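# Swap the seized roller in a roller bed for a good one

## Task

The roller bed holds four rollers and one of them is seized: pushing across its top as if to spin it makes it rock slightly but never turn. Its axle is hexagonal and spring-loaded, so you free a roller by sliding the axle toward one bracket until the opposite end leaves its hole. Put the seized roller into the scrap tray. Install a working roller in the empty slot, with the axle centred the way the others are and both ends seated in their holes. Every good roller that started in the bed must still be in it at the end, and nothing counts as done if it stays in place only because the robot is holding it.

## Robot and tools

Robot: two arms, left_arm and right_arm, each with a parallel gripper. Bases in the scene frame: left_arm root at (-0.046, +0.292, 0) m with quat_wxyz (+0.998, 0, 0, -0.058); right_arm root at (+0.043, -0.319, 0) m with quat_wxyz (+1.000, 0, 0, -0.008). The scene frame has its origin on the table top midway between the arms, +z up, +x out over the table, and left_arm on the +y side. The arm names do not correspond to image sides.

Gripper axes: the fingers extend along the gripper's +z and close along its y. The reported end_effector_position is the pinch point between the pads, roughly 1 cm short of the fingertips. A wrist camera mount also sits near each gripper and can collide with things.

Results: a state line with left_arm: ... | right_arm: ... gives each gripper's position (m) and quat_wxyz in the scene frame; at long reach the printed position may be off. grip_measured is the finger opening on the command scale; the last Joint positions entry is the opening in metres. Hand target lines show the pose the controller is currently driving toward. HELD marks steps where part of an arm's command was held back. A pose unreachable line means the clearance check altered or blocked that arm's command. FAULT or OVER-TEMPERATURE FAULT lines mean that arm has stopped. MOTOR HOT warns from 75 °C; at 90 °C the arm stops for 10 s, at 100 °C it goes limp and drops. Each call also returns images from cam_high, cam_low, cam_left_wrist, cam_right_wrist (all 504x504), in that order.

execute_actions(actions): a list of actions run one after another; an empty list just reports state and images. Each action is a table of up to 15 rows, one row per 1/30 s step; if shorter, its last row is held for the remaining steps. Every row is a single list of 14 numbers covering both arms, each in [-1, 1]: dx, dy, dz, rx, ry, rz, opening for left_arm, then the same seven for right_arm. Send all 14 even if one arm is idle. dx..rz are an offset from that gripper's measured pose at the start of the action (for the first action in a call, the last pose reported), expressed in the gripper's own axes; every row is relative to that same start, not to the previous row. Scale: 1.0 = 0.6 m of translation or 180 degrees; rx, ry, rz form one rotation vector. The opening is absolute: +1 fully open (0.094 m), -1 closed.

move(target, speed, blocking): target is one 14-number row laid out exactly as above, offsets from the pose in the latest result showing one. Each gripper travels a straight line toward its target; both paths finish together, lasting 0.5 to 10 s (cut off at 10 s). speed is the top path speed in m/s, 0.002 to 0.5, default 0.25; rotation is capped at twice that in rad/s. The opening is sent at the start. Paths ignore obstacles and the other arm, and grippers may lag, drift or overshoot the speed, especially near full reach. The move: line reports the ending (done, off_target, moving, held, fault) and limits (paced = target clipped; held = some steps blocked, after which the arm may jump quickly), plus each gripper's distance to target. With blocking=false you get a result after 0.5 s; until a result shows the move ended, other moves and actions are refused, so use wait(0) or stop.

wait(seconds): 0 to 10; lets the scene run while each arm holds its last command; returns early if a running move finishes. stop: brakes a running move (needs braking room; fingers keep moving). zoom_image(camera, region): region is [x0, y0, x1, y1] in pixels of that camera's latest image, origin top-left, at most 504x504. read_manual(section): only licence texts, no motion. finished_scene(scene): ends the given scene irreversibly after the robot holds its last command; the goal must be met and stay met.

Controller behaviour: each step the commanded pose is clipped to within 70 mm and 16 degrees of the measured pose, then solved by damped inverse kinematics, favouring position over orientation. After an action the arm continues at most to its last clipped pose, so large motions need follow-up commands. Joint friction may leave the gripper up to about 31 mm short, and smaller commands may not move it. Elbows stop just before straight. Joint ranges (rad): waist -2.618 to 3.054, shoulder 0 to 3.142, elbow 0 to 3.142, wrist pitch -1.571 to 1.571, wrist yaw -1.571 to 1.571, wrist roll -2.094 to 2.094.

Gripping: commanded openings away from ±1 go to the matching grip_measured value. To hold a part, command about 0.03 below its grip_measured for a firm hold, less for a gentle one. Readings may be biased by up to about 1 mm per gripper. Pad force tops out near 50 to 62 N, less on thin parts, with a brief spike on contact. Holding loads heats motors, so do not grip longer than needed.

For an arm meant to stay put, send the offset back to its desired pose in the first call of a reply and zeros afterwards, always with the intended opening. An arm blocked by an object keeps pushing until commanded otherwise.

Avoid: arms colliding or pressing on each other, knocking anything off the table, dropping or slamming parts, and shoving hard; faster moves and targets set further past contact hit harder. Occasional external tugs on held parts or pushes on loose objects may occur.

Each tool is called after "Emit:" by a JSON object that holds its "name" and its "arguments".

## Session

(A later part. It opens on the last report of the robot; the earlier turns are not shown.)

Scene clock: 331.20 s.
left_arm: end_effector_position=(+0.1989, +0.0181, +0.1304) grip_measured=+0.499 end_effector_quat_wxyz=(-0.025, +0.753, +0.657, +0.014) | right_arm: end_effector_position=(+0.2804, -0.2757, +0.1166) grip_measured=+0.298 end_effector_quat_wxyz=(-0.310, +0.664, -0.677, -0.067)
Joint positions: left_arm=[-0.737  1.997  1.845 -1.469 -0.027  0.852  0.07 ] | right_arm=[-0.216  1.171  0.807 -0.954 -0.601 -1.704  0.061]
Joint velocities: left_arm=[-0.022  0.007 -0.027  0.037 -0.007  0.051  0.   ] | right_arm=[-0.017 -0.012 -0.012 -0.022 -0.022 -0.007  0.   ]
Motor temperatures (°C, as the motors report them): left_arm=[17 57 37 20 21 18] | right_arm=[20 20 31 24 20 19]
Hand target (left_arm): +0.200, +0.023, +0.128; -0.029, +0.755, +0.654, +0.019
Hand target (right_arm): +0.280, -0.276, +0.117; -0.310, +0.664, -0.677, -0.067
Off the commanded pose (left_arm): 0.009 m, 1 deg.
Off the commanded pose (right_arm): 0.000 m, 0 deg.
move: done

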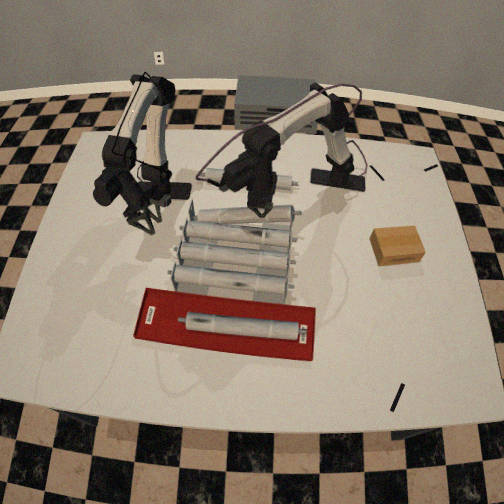

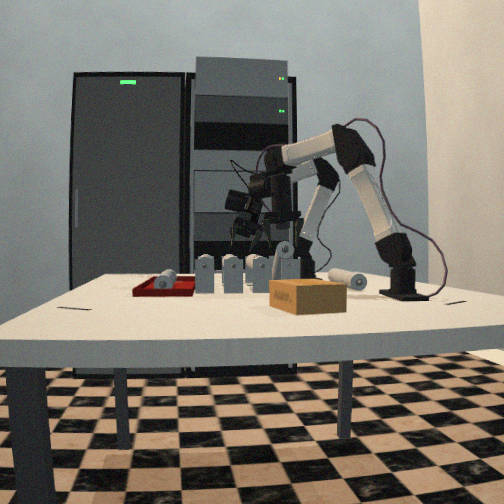

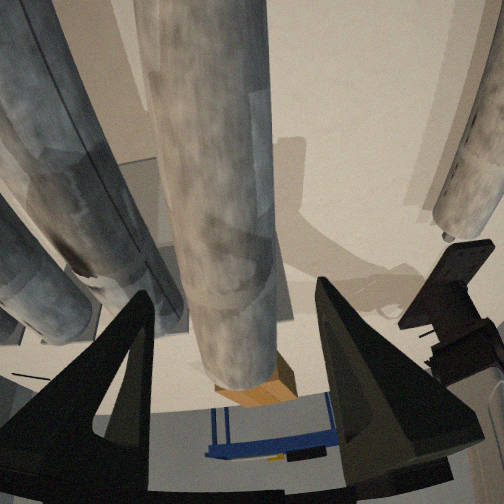

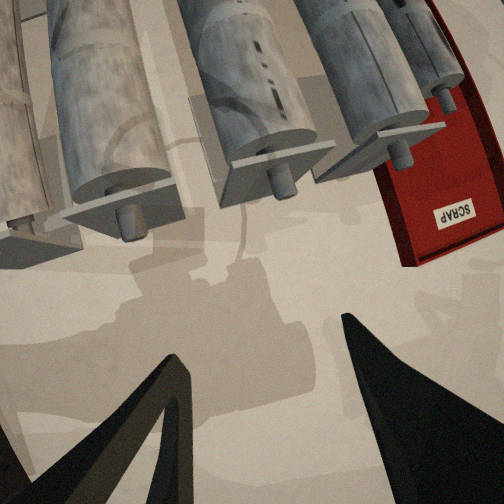

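Emit:
{"name": "move", "arguments": {"target": [0,0,0.075,0,0,0,0.5,0,0,0,0,0,0,0.3], "speed": 0.08}}

Emit:
{"name": "move", "arguments": {"target": [0,0,0,0,0,0,-0.3,0,0,0,0,0,0,0.3]}}

Emit:
{"name": "move", "arguments": {"target": [0,0,-0.12,0,-0.13,0,-0.3,0,0,0,0,0,0,0.3], "speed": 0.08}}

Scene clock: 337.63 s.
left_arm: end_effector_position=(+0.1984, +0.0187, +0.0868) grip_measured=+0.499 end_effector_quat_wxyz=(-0.027, +0.754, +0.656, +0.014) | right_arm: end_effector_position=(+0.2804, -0.2757, +0.1166) grip_measured=+0.298 end_effector_quat_wxyz=(-0.310, +0.664, -0.677, -0.067)
Joint positions: left_arm=[-0.737  1.997  1.672 -1.299 -0.027  0.855  0.07 ] | right_arm=[-0.216  1.171  0.807 -0.954 -0.601 -1.704  0.061]
Joint velocities: left_arm=[ 0.002  0.002 -0.007  0.051 -0.066 -0.066 -0.   ] | right_arm=[-0.007 -0.007  0.002  0.022  0.022 -0.022  0.   ]
Motor temperatures (°C, as the motors report them): left_arm=[17 56 36 20 21 18] | right_arm=[20 20 31 24 20 19]
Hand target (left_arm): +0.198, +0.021, +0.086; -0.026, +0.753, +0.657, +0.014
Hand target (right_arm): +0.280, -0.276, +0.117; -0.310, +0.664, -0.677, -0.067
Off the commanded pose (left_arm): 0.002 m, 0 deg.
Off the commanded pose (right_arm): 0.000 m, 0 deg.
move: done

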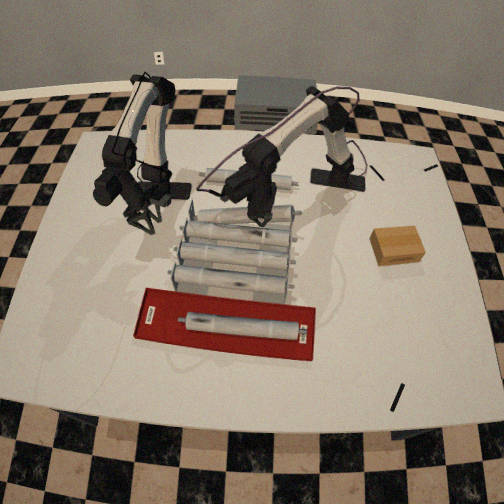

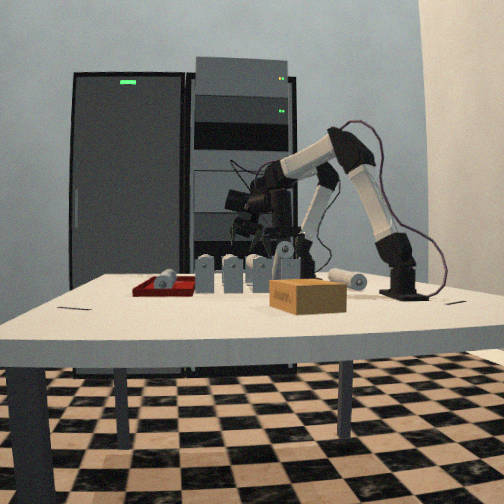

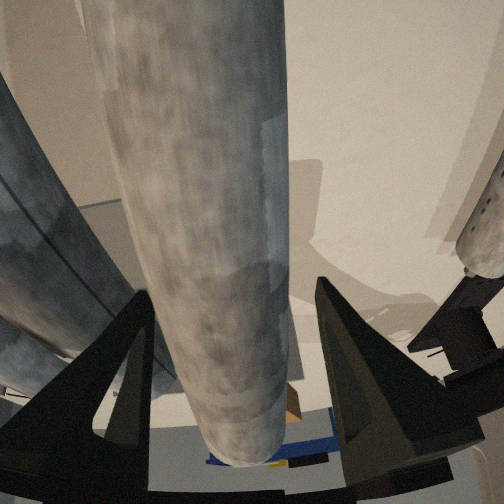

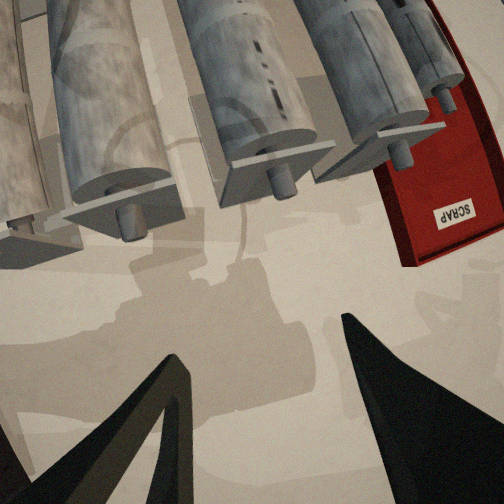

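Scene clock: 338.13 s.
left_arm: end_effector_position=(+0.1994, +0.0184, +0.0868) grip_measured=+0.005 end_effector_quat_wxyz=(-0.025, +0.754, +0.656, +0.015) | right_arm: end_effector_position=(+0.2804, -0.2757, +0.1166) grip_measured=+0.298 end_effector_quat_wxyz=(-0.310, +0.664, -0.677, -0.067)
Joint positions: left_arm=[-0.737  1.997  1.672 -1.295 -0.03   0.854  0.047] | right_arm=[-0.216  1.171  0.807 -0.954 -0.601 -1.704  0.061]
Joint velocities: left_arm=[ 0.002  0.007 -0.012 -0.051 -0.081 -0.007 -0.001] | right_arm=[ 0.027 -0.002 -0.002 -0.022  0.051 -0.007 -0.001]
Motor temperatures (°C, as the motors report them): left_arm=[17 56 36 20 21 18] | right_arm=[20 20 31 24 20 19]
Hand target (left_arm): +0.198, +0.019, +0.087; -0.027, +0.754, +0.656, +0.014
Hand target (right_arm): +0.280, -0.276, +0.117; -0.310, +0.664, -0.677, -0.067
Off the commanded pose (left_arm): 0.001 m, 0 deg.
Off the commanded pose (right_arm): 0.000 m, 0 deg.
move: done

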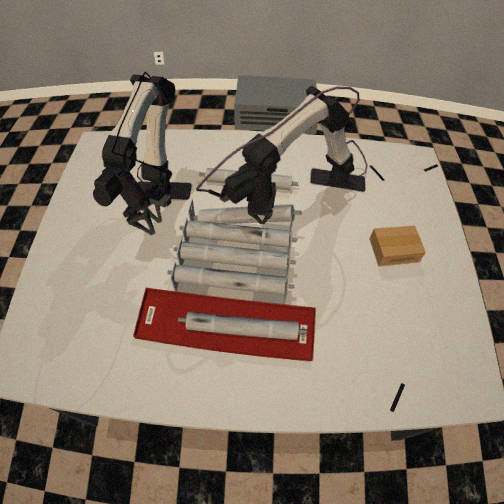

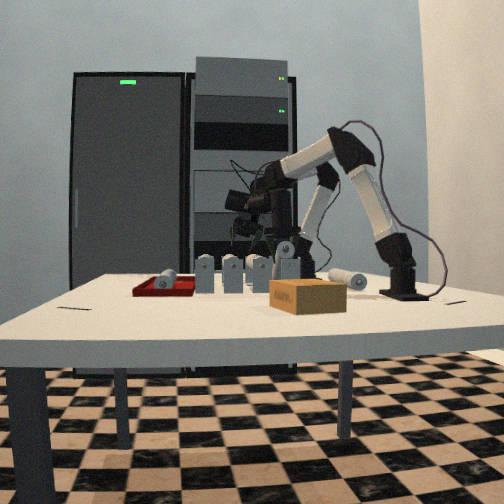

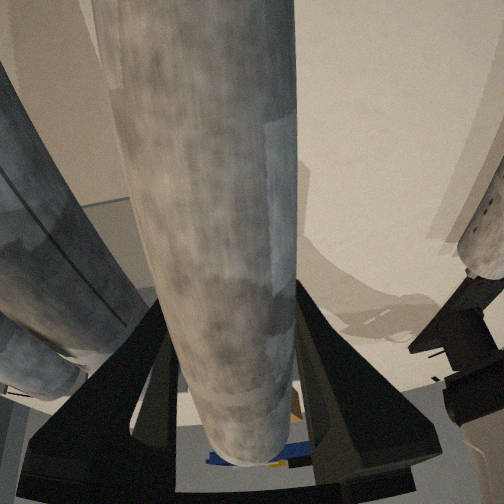

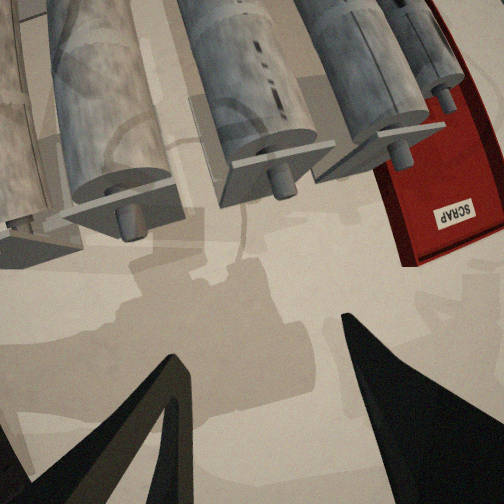

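Scene clock: 341.00 s.
left_arm: end_effector_position=(+0.1995, +0.0284, +0.1384) grip_measured=+0.005 end_effector_quat_wxyz=(+0.056, +0.743, +0.660, -0.101) | right_arm: end_effector_position=(+0.2804, -0.2757, +0.1166) grip_measured=+0.298 end_effector_quat_wxyz=(-0.310, +0.664, -0.677, -0.067)
Joint positions: left_arm=[-0.603  1.823  1.624 -1.285  0.214  0.96   0.047] | right_arm=[-0.216  1.171  0.807 -0.954 -0.601 -1.704  0.061]
Joint velocities: left_arm=[ 0.007  0.007 -0.007 -0.022 -0.037 -0.066  0.   ] | right_arm=[ 0.002 -0.002 -0.017 -0.051  0.051 -0.037  0.001]
Motor temperatures (°C, as the motors report them): left_arm=[17 56 36 20 21 18] | right_arm=[20 20 31 24 20 19]
Hand target (left_arm): +0.201, +0.015, +0.161; +0.108, +0.744, +0.646, -0.134
Hand target (right_arm): +0.280, -0.276, +0.117; -0.310, +0.664, -0.677, -0.067
Off the commanded pose (left_arm): 0.025 m, 8 deg.
Off the commanded pose (right_arm): 0.000 m, 0 deg.
move: off_target (left_arm)

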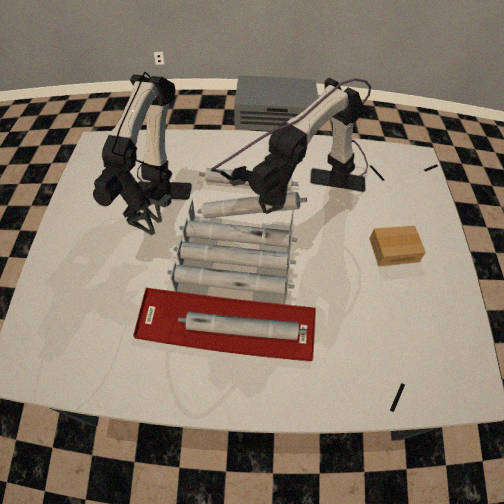

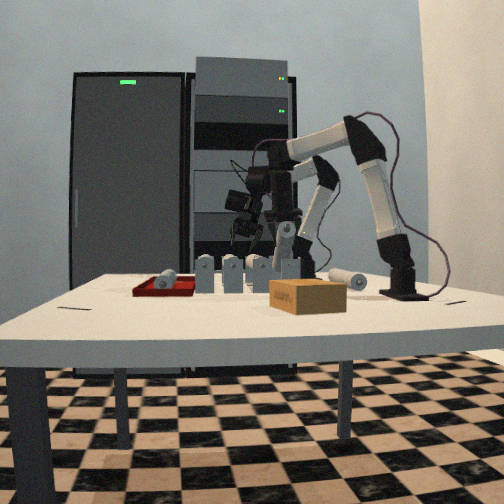

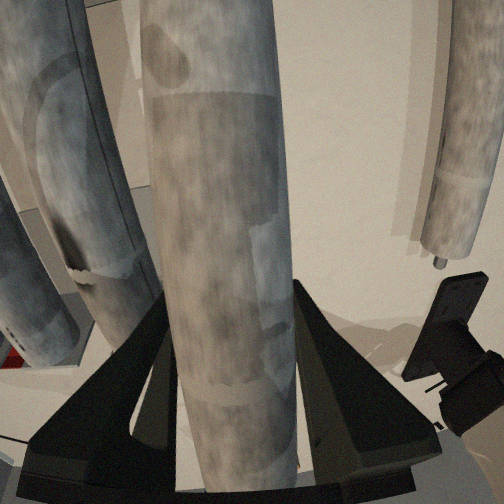

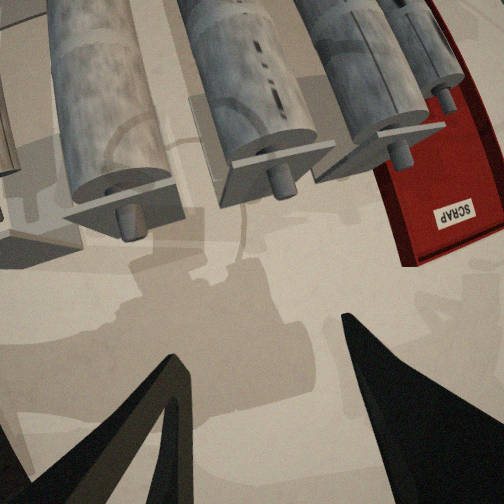

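Emit:
{"name": "move", "arguments": {"target": [0,0,-0.14,0,0,0,-0.3,0,0,0,0,0,0,0.3], "speed": 0.08}}

Emit:
{"name": "move", "arguments": {"target": [-0.14,0,0,0,0,0,-0.3,0,0,0,0,0,0,0.3], "speed": 0.08}}

Scene clock: 345.83 s.
left_arm: end_effector_position=(+0.2072, +0.0520, +0.1922) grip_measured=+0.005 end_effector_quat_wxyz=(+0.037, +0.739, +0.668, -0.076) | right_arm: end_effector_position=(+0.2804, -0.2757, +0.1166) grip_measured=+0.298 end_effector_quat_wxyz=(-0.310, +0.664, -0.677, -0.067)
Joint positions: left_arm=[-0.562  1.852  1.887 -1.555  0.163  0.988  0.047] | right_arm=[-0.216  1.171  0.807 -0.954 -0.601 -1.704  0.061]
Joint velocities: left_arm=[-0.012  0.007  0.002 -0.007 -0.022  0.022 -0.001] | right_arm=[-0.002 -0.002 -0.012 -0.081 -0.037  0.095  0.   ]
Motor temperatures (°C, as the motors report them): left_arm=[17 56 36 20 21 18] | right_arm=[20 20 31 24 20 19]
Hand target (left_arm): +0.206, +0.046, +0.220; +0.085, +0.741, +0.659, -0.095
Hand target (right_arm): +0.280, -0.276, +0.117; -0.310, +0.664, -0.677, -0.067
Off the commanded pose (left_arm): 0.028 m, 4 deg.
Off the commanded pose (right_arm): 0.000 m, 0 deg.
joint sent to its limit (left arm) — the command would take joint 4 (wrist pitch) past its lower limit, so that joint was sent only as far as its limit.
move: off_target (left_arm)

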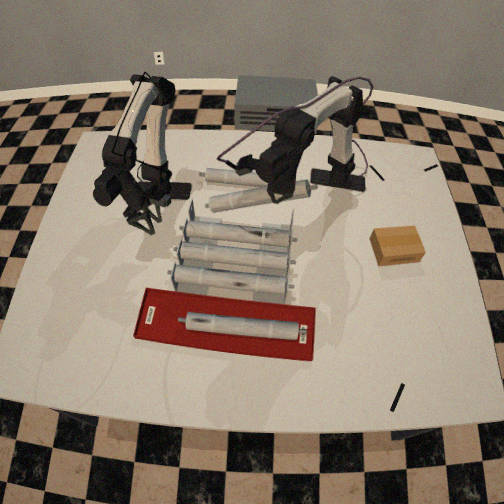

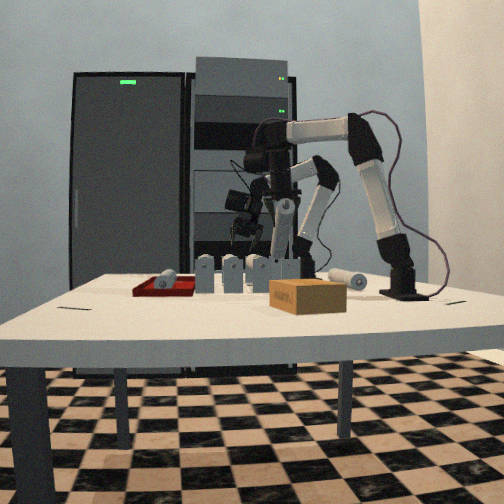

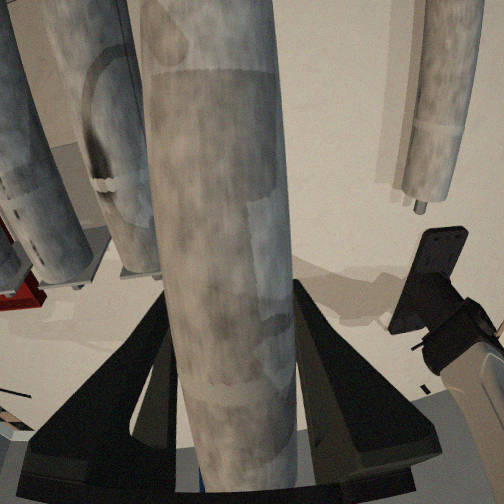

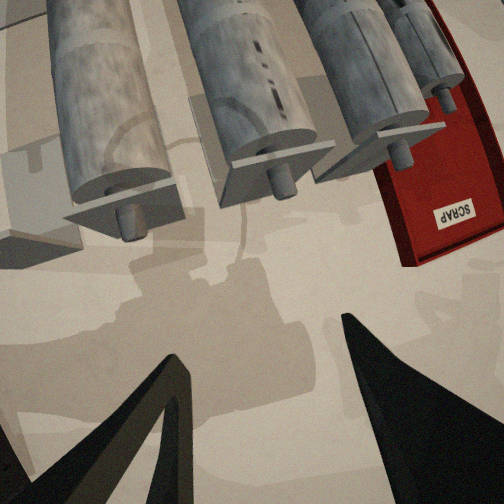

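Scene clock: 347.23 s.
left_arm: end_effector_position=(+0.2067, -0.0156, +0.1857) grip_measured=+0.005 end_effector_quat_wxyz=(+0.046, +0.739, +0.670, -0.048) | right_arm: end_effector_position=(+0.2804, -0.2757, +0.1166) grip_measured=+0.298 end_effector_quat_wxyz=(-0.310, +0.664, -0.677, -0.067)
Joint positions: left_arm=[-0.726  2.025  2.103 -1.555  0.094  0.822  0.047] | right_arm=[-0.216  1.171  0.807 -0.954 -0.601 -1.704  0.061]
Joint velocities: left_arm=[-0.002 -0.002  0.017 -0.007 -0.007 -0.037 -0.   ] | right_arm=[ 0.002  0.002 -0.012 -0.037 -0.051  0.051  0.   ]
Motor temperatures (°C, as the motors report them): left_arm=[17 55 36 20 21 18] | right_arm=[20 20 31 24 20 19]
Hand target (left_arm): +0.198, -0.030, +0.204; +0.074, +0.737, +0.667, -0.079
Hand target (right_arm): +0.280, -0.276, +0.117; -0.310, +0.664, -0.677, -0.067
Off the commanded pose (left_arm): 0.026 m, 3 deg.
Off the commanded pose (right_arm): 0.000 m, 0 deg.
joint sent to its limit (left arm) — the command would take joint 4 (wrist pitch) past its lower limit, so that joint was sent only as far as its limit.
move: off_target (left_arm)

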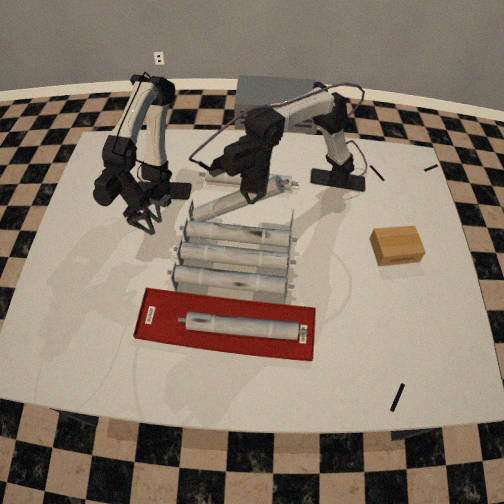

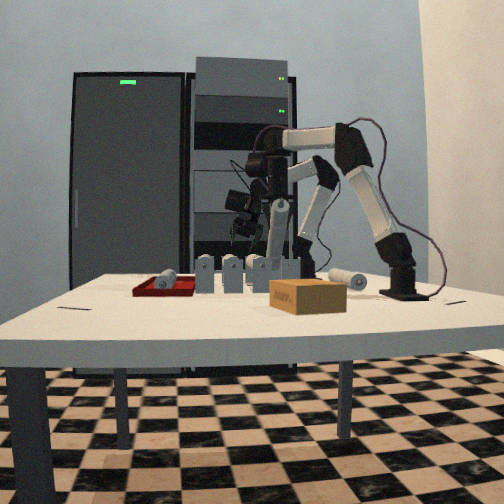

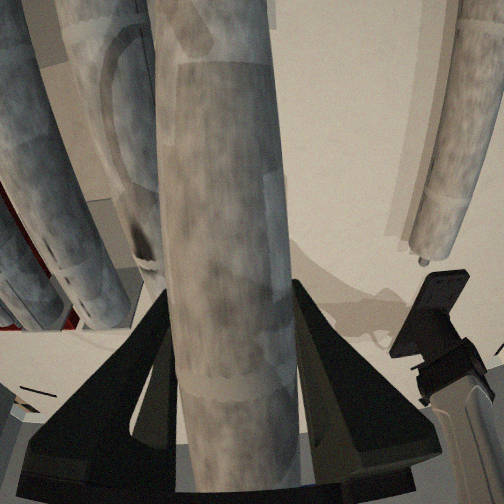

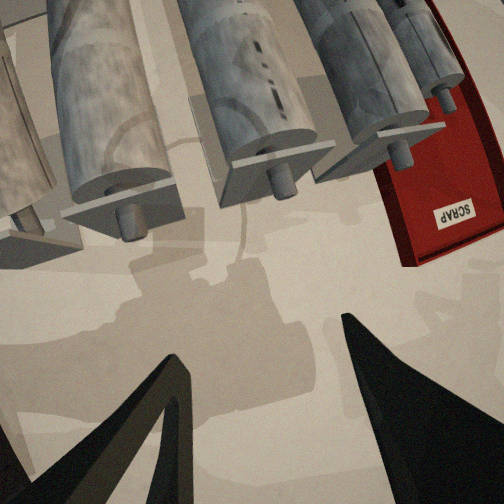

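Emit:
{"name": "move", "arguments": {"target": [0.06,-0.17,0,0,0.03,0,-0.3,0,0,0,0,0,0,0.3], "speed": 0.08}}

Emit:
{"name": "move", "arguments": {"target": [0,0,0.25,0,0,0,-0.3,0,0,0,0,0,0,0.3], "speed": 0.06}}

Scene clock: 351.67 s.
left_arm: end_effector_position=(+0.1089, +0.0341, +0.1686) grip_measured=+0.005 end_effector_quat_wxyz=(-0.019, +0.742, +0.670, -0.005) | right_arm: end_effector_position=(+0.2804, -0.2757, +0.1166) grip_measured=+0.298 end_effector_quat_wxyz=(-0.310, +0.664, -0.677, -0.067)
Joint positions: left_arm=[-0.903  1.728  1.648 -1.527  0.016  0.654  0.047] | right_arm=[-0.216  1.171  0.807 -0.954 -0.601 -1.704  0.061]
Joint velocities: left_arm=[ 0.002 -0.002  0.002  0.037 -0.037 -0.066 -0.   ] | right_arm=[-0.002  0.007  0.012 -0.051  0.007 -0.007 -0.   ]
Motor temperatures (°C, as the motors report them): left_arm=[17 55 36 20 21 18] | right_arm=[20 20 31 24 20 19]
Hand target (left_arm): +0.107, +0.029, +0.182; +0.013, +0.741, +0.672, -0.015
Hand target (right_arm): +0.280, -0.276, +0.117; -0.310, +0.664, -0.677, -0.067
Off the commanded pose (left_arm): 0.013 m, 4 deg.
Off the commanded pose (right_arm): 0.000 m, 0 deg.
move: off_target (left_arm)

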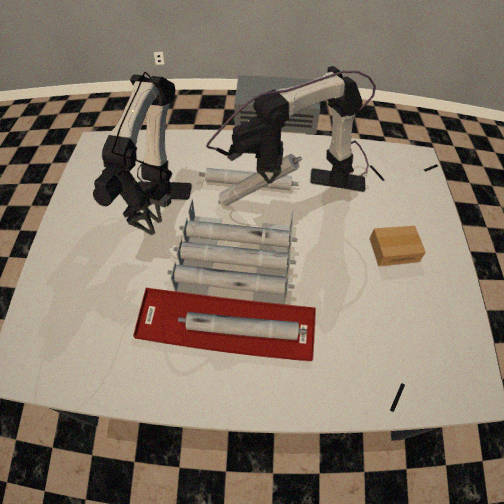

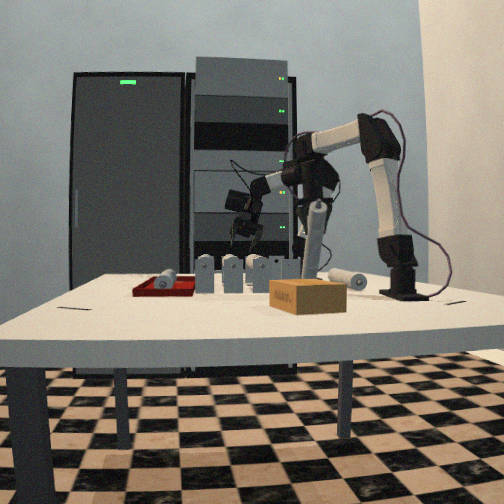

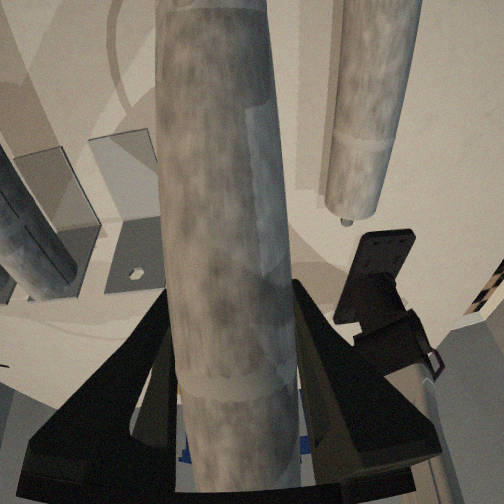

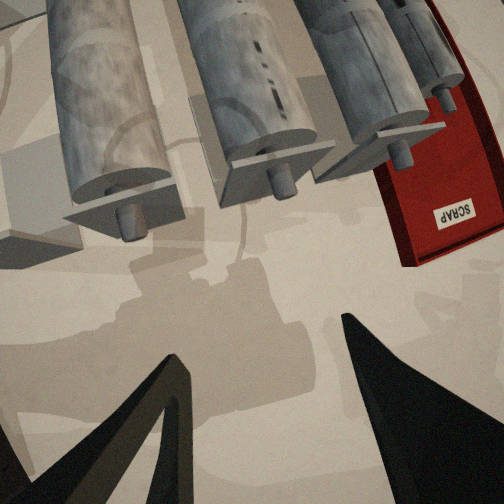

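Scene clock: 354.43 s.
left_arm: end_effector_position=(+0.1030, +0.0409, +0.0242) grip_measured=+0.004 end_effector_quat_wxyz=(-0.021, +0.742, +0.670, -0.009) | right_arm: end_effector_position=(+0.2804, -0.2757, +0.1166) grip_measured=+0.298 end_effector_quat_wxyz=(-0.310, +0.664, -0.677, -0.067)
Joint positions: left_arm=[-0.903  1.767  1.108 -0.95   0.025  0.654  0.047] | right_arm=[-0.216  1.171  0.807 -0.954 -0.601 -1.704  0.061]
Joint velocities: left_arm=[ 0.007 -0.007 -0.002 -0.022 -0.066 -0.022  0.001] | right_arm=[-0.012 -0.007  0.002  0.022 -0.037 -0.037 -0.   ]
Motor temperatures (°C, as the motors report them): left_arm=[17 54 36 20 21 18] | right_arm=[20 21 31 24 20 19]
Hand target (left_arm): +0.104, +0.040, +0.019; -0.020, +0.742, +0.670, -0.005
Hand target (right_arm): +0.280, -0.276, +0.117; -0.310, +0.664, -0.677, -0.067
Off the commanded pose (left_arm): 0.007 m, 1 deg.
Off the commanded pose (right_arm): 0.000 m, 0 deg.
move: done

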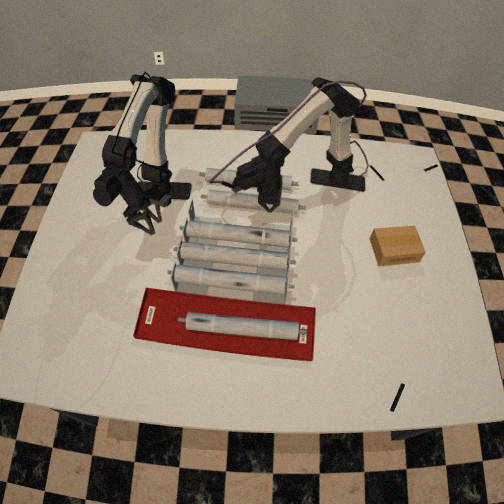

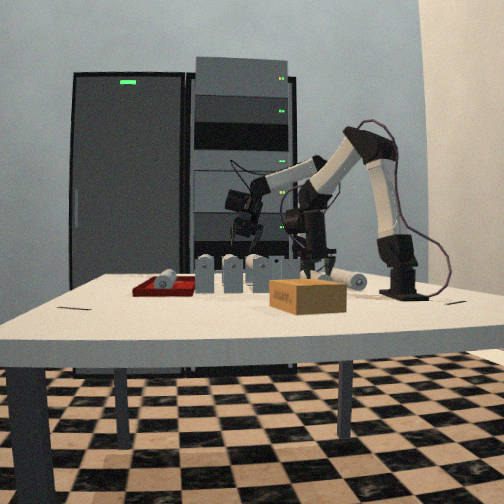

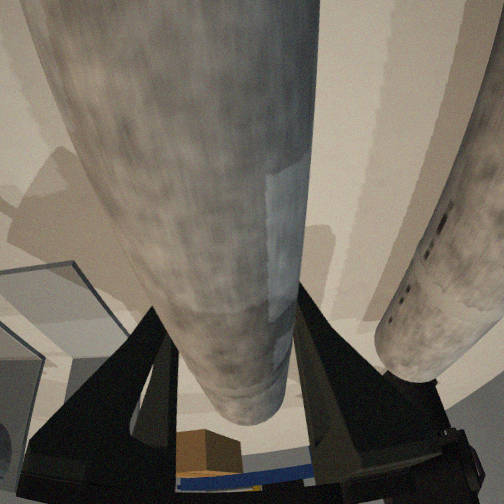

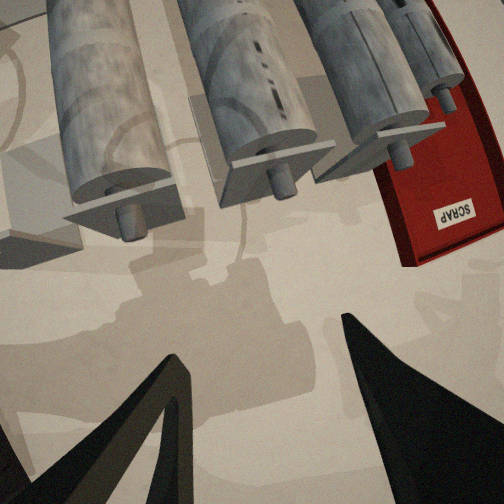

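Emit:
{"name": "move", "arguments": {"target": [0,0,0,0,0,0,0.4,0,0,0,0,0,0,0.3]}}

Emit:
{"name": "move", "arguments": {"target": [-0.09,0,-0.01,0,0,0,0.4,0,0,0,0,0,0,0.3], "speed": 0.08}}

Emit:
{"name": "move", "arguments": {"target": [0,0,0,0,0,0,-0.3,0,0,0,0,0,0,0.3]}}

Emit:
{"name": "move", "arguments": {"target": [0,0,-0.22,0,0,0,-0.3,0,0,0,0,0,0,0.3], "speed": 0.08}}

Scene clock: 360.00 s.
left_arm: end_effector_position=(+0.1030, +0.0409, +0.0242) grip_measured=+0.399 end_effector_quat_wxyz=(-0.021, +0.742, +0.670, -0.009) | right_arm: end_effector_position=(+0.2804, -0.2757, +0.1166) grip_measured=+0.298 end_effector_quat_wxyz=(-0.310, +0.664, -0.677, -0.067)
Joint positions: left_arm=[-0.903  1.767  1.108 -0.95   0.025  0.654  0.066] | right_arm=[-0.216  1.171  0.807 -0.954 -0.601 -1.704  0.061]
Joint velocities: left_arm=[-0.022 -0.007 -0.007 -0.125  0.037  0.066  0.   ] | right_arm=[ 0.002 -0.002  0.002  0.007 -0.037  0.007  0.001]
Motor temperatures (°C, as the motors report them): left_arm=[17 52 35 20 21 18] | right_arm=[20 21 32 24 20 19]
Hand target (left_arm): +0.103, +0.041, +0.024; -0.021, +0.742, +0.670, -0.009
Hand target (right_arm): +0.280, -0.276, +0.117; -0.310, +0.664, -0.677, -0.067
Off the commanded pose (left_arm): 0.000 m, 0 deg.
Off the commanded pose (right_arm): 0.000 m, 0 deg.
move: done

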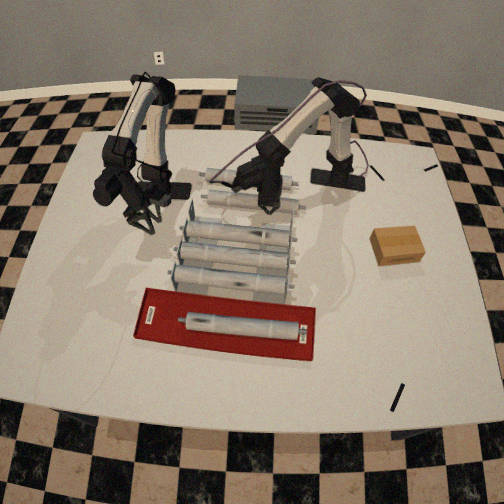

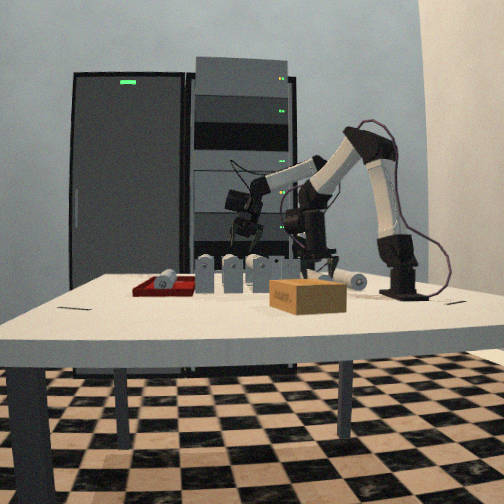

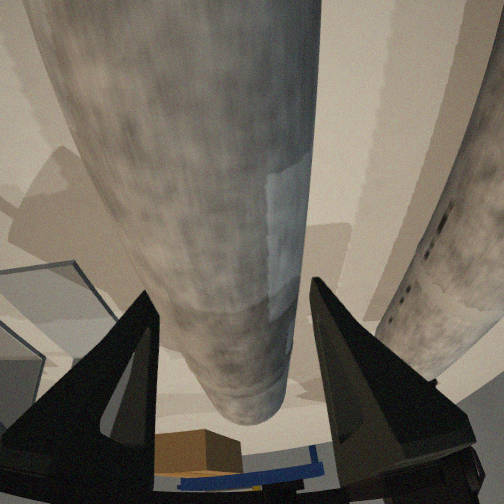

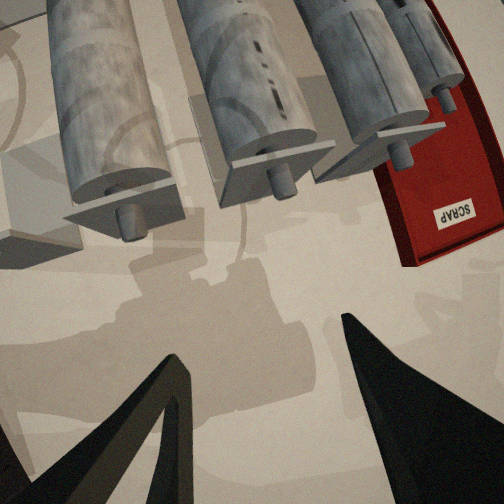

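Scene clock: 360.97 s.
left_arm: end_effector_position=(+0.1026, -0.0142, +0.0332) grip_measured=+0.399 end_effector_quat_wxyz=(-0.004, +0.744, +0.668, -0.012) | right_arm: end_effector_position=(+0.2804, -0.2757, +0.1166) grip_measured=+0.298 end_effector_quat_wxyz=(-0.310, +0.664, -0.677, -0.067)
Joint positions: left_arm=[-0.989  1.894  1.311 -0.989  0.025  0.573  0.066] | right_arm=[-0.216  1.171  0.807 -0.954 -0.601 -1.704  0.061]
Joint velocities: left_arm=[ 0.002 -0.007  0.007 -0.051 -0.095 -0.037  0.   ] | right_arm=[ 0.017 -0.007  0.007  0.022 -0.037  0.037 -0.001]
Motor temperatures (°C, as the motors report them): left_arm=[17 51 35 20 21 18] | right_arm=[20 21 32 24 20 19]
Hand target (left_arm): +0.097, -0.013, +0.028; -0.021, +0.742, +0.670, -0.010
Hand target (right_arm): +0.280, -0.276, +0.117; -0.310, +0.664, -0.677, -0.067
Off the commanded pose (left_arm): 0.006 m, 2 deg.
Off the commanded pose (right_arm): 0.000 m, 0 deg.
move: done

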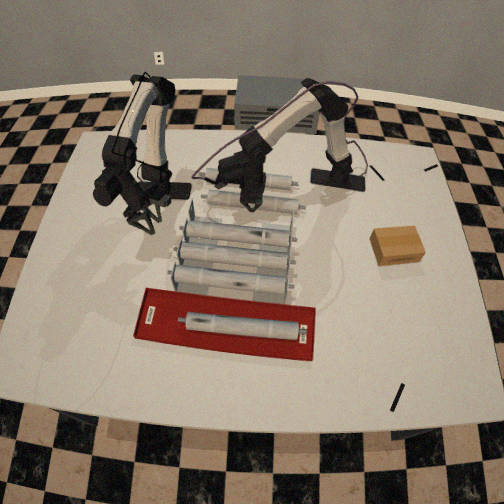

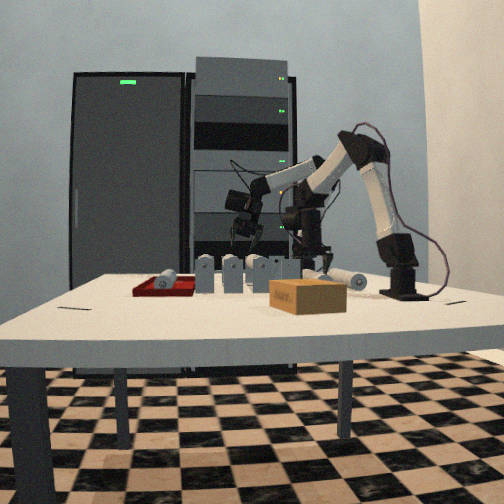

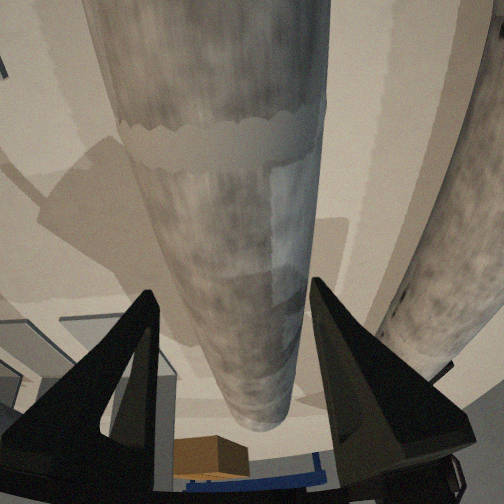

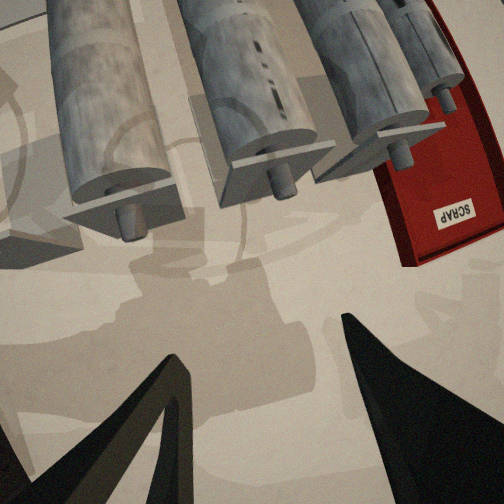

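Scene clock: 361.47 s.
left_arm: end_effector_position=(+0.1004, -0.0136, +0.0333) grip_measured=-0.003 end_effector_quat_wxyz=(-0.008, +0.745, +0.667, -0.015) | right_arm: end_effector_position=(+0.2804, -0.2757, +0.1166) grip_measured=+0.298 end_effector_quat_wxyz=(-0.310, +0.664, -0.677, -0.067)
Joint positions: left_arm=[-0.99   1.894  1.311 -0.996  0.032  0.574  0.047] | right_arm=[-0.216  1.171  0.807 -0.954 -0.601 -1.704  0.061]
Joint velocities: left_arm=[-0.017  0.002 -0.012 -0.022  0.007  0.037  0.001] | right_arm=[ 0.002  0.012  0.007  0.051 -0.066 -0.037 -0.   ]
Motor temperatures (°C, as the motors report them): left_arm=[17 51 35 20 21 18] | right_arm=[20 21 32 24 20 19]
Hand target (left_arm): +0.103, -0.014, +0.033; -0.004, +0.744, +0.668, -0.012
Hand target (right_arm): +0.280, -0.276, +0.117; -0.310, +0.664, -0.677, -0.067
Off the commanded pose (left_arm): 0.002 m, 1 deg.
Off the commanded pose (right_arm): 0.000 m, 0 deg.
move: done

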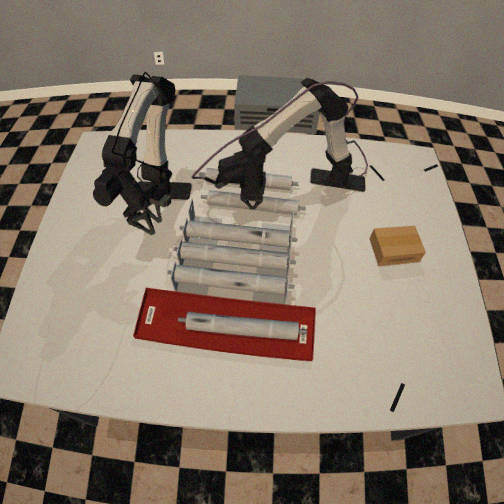

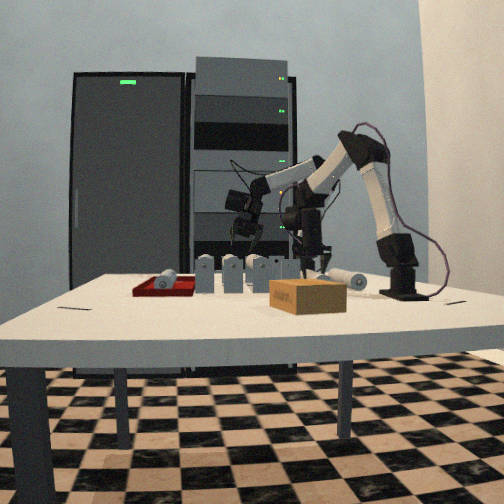

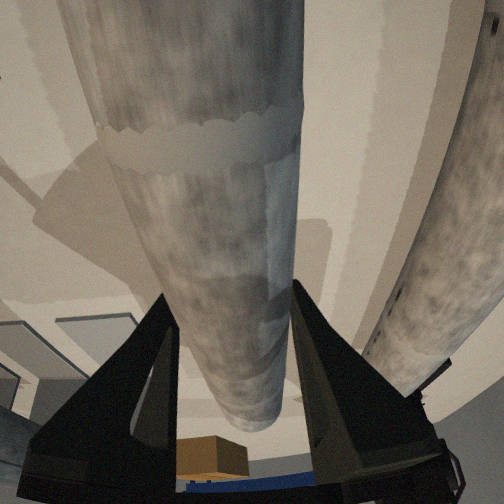

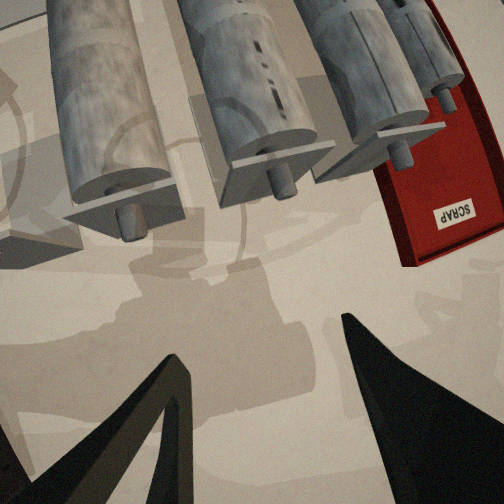

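Scene clock: 363.70 s.
left_arm: end_effector_position=(+0.1016, -0.0161, +0.1499) grip_measured=-0.003 end_effector_quat_wxyz=(-0.021, +0.745, +0.667, -0.011) | right_arm: end_effector_position=(+0.2804, -0.2757, +0.1166) grip_measured=+0.298 end_effector_quat_wxyz=(-0.310, +0.664, -0.677, -0.067)
Joint positions: left_arm=[-0.99   1.881  1.762 -1.488  0.032  0.574  0.047] | right_arm=[-0.216  1.171  0.807 -0.954 -0.601 -1.704  0.061]
Joint velocities: left_arm=[-0.007  0.007  0.007 -0.037 -0.095  0.022  0.   ] | right_arm=[-0.002  0.007  0.012 -0.022  0.037  0.051 -0.   ]
Motor temperatures (°C, as the motors report them): left_arm=[17 51 36 20 21 18] | right_arm=[20 21 32 24 20 19]
Hand target (left_arm): +0.104, -0.015, +0.165; -0.008, +0.745, +0.667, -0.014
Hand target (right_arm): +0.280, -0.276, +0.117; -0.310, +0.664, -0.677, -0.067
Off the commanded pose (left_arm): 0.016 m, 2 deg.
Off the commanded pose (right_arm): 0.000 m, 0 deg.
move: off_target (left_arm)

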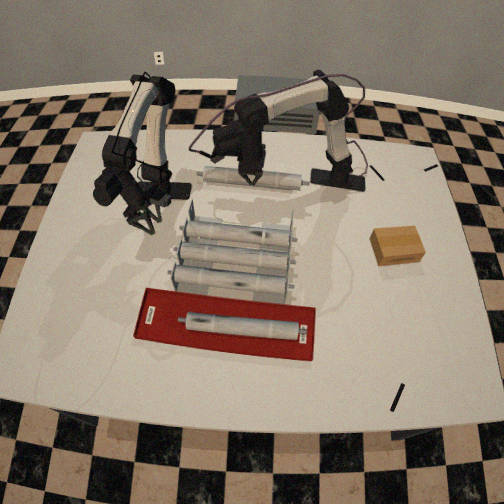

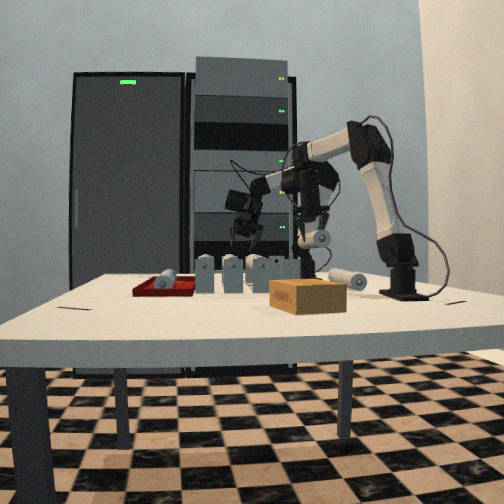

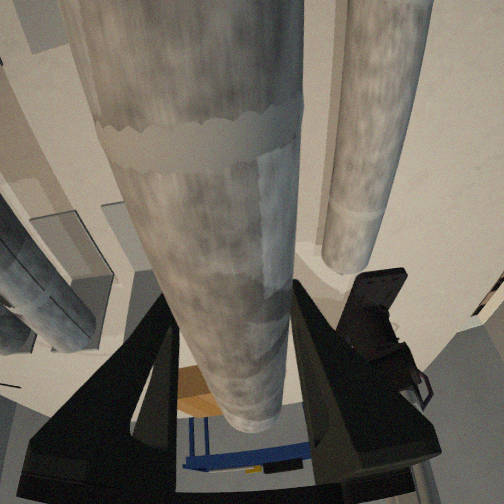

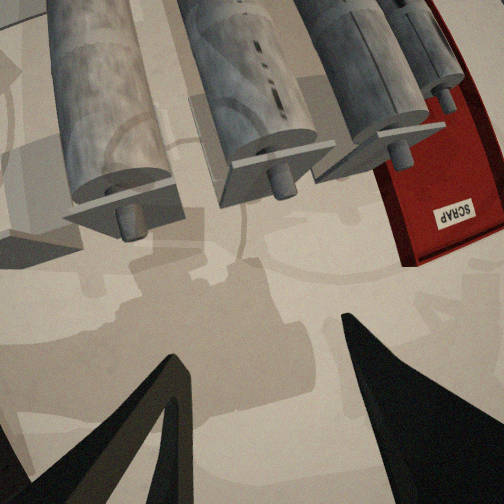

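Emit:
{"name": "move", "arguments": {"target": [-0.1,0.165,-0.02,0,0,0,-0.3,0,0,0,0,0,0,0.3], "speed": 0.08}}

Scene clock: 367.77 s.
left_arm: end_effector_position=(+0.1885, -0.0853, +0.1373) grip_measured=-0.003 end_effector_quat_wxyz=(+0.023, +0.742, +0.669, -0.020) | right_arm: end_effector_position=(+0.2804, -0.2757, +0.1166) grip_measured=+0.298 end_effector_quat_wxyz=(-0.310, +0.664, -0.677, -0.067)
Joint positions: left_arm=[-0.885  2.263  2.288 -1.543  0.032  0.672  0.047] | right_arm=[-0.216  1.171  0.807 -0.954 -0.601 -1.704  0.061]
Joint velocities: left_arm=[-0.002 -0.012 -0.017  0.007 -0.037 -0.007 -0.   ] | right_arm=[-0.012  0.002 -0.002  0.037  0.037  0.022 -0.   ]
Motor temperatures (°C, as the motors report them): left_arm=[17 51 36 20 21 18] | right_arm=[20 21 32 24 20 19]
Hand target (left_arm): +0.194, -0.085, +0.155; +0.045, +0.743, +0.667, -0.021
Hand target (right_arm): +0.280, -0.276, +0.117; -0.310, +0.664, -0.677, -0.067
Off the commanded pose (left_arm): 0.020 m, 5 deg.
Off the commanded pose (right_arm): 0.000 m, 0 deg.
joint sent to its limit (left arm) — the command would take joint 4 (wrist pitch) past its lower limit, so that joint was sent only as far as its limit.
move: off_target (left_arm)

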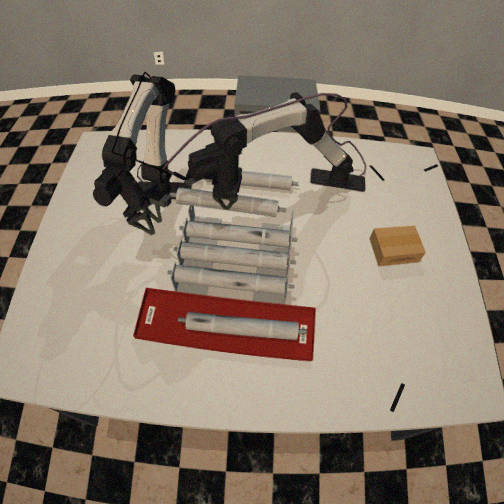

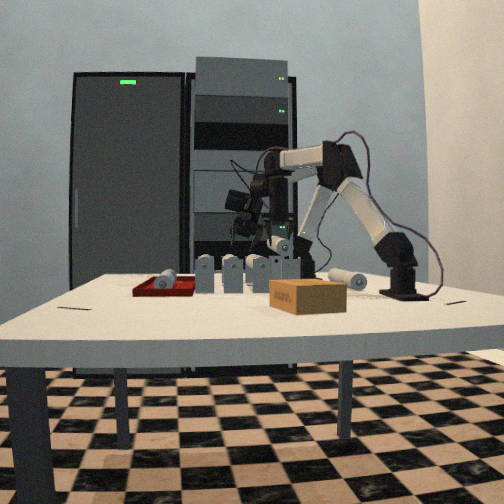

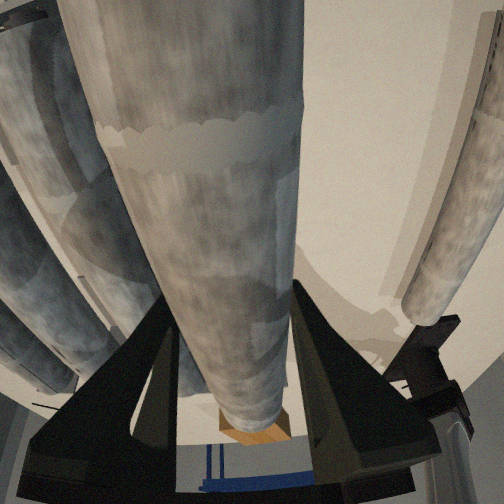

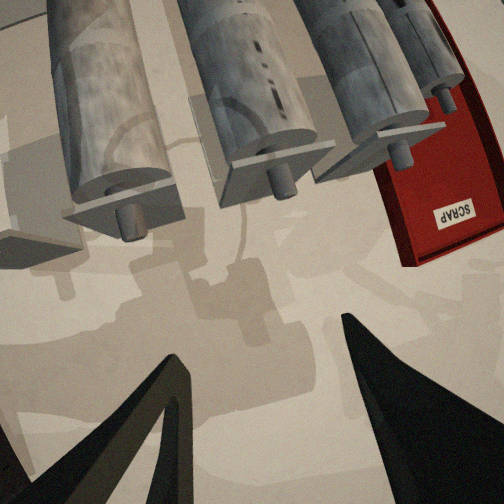

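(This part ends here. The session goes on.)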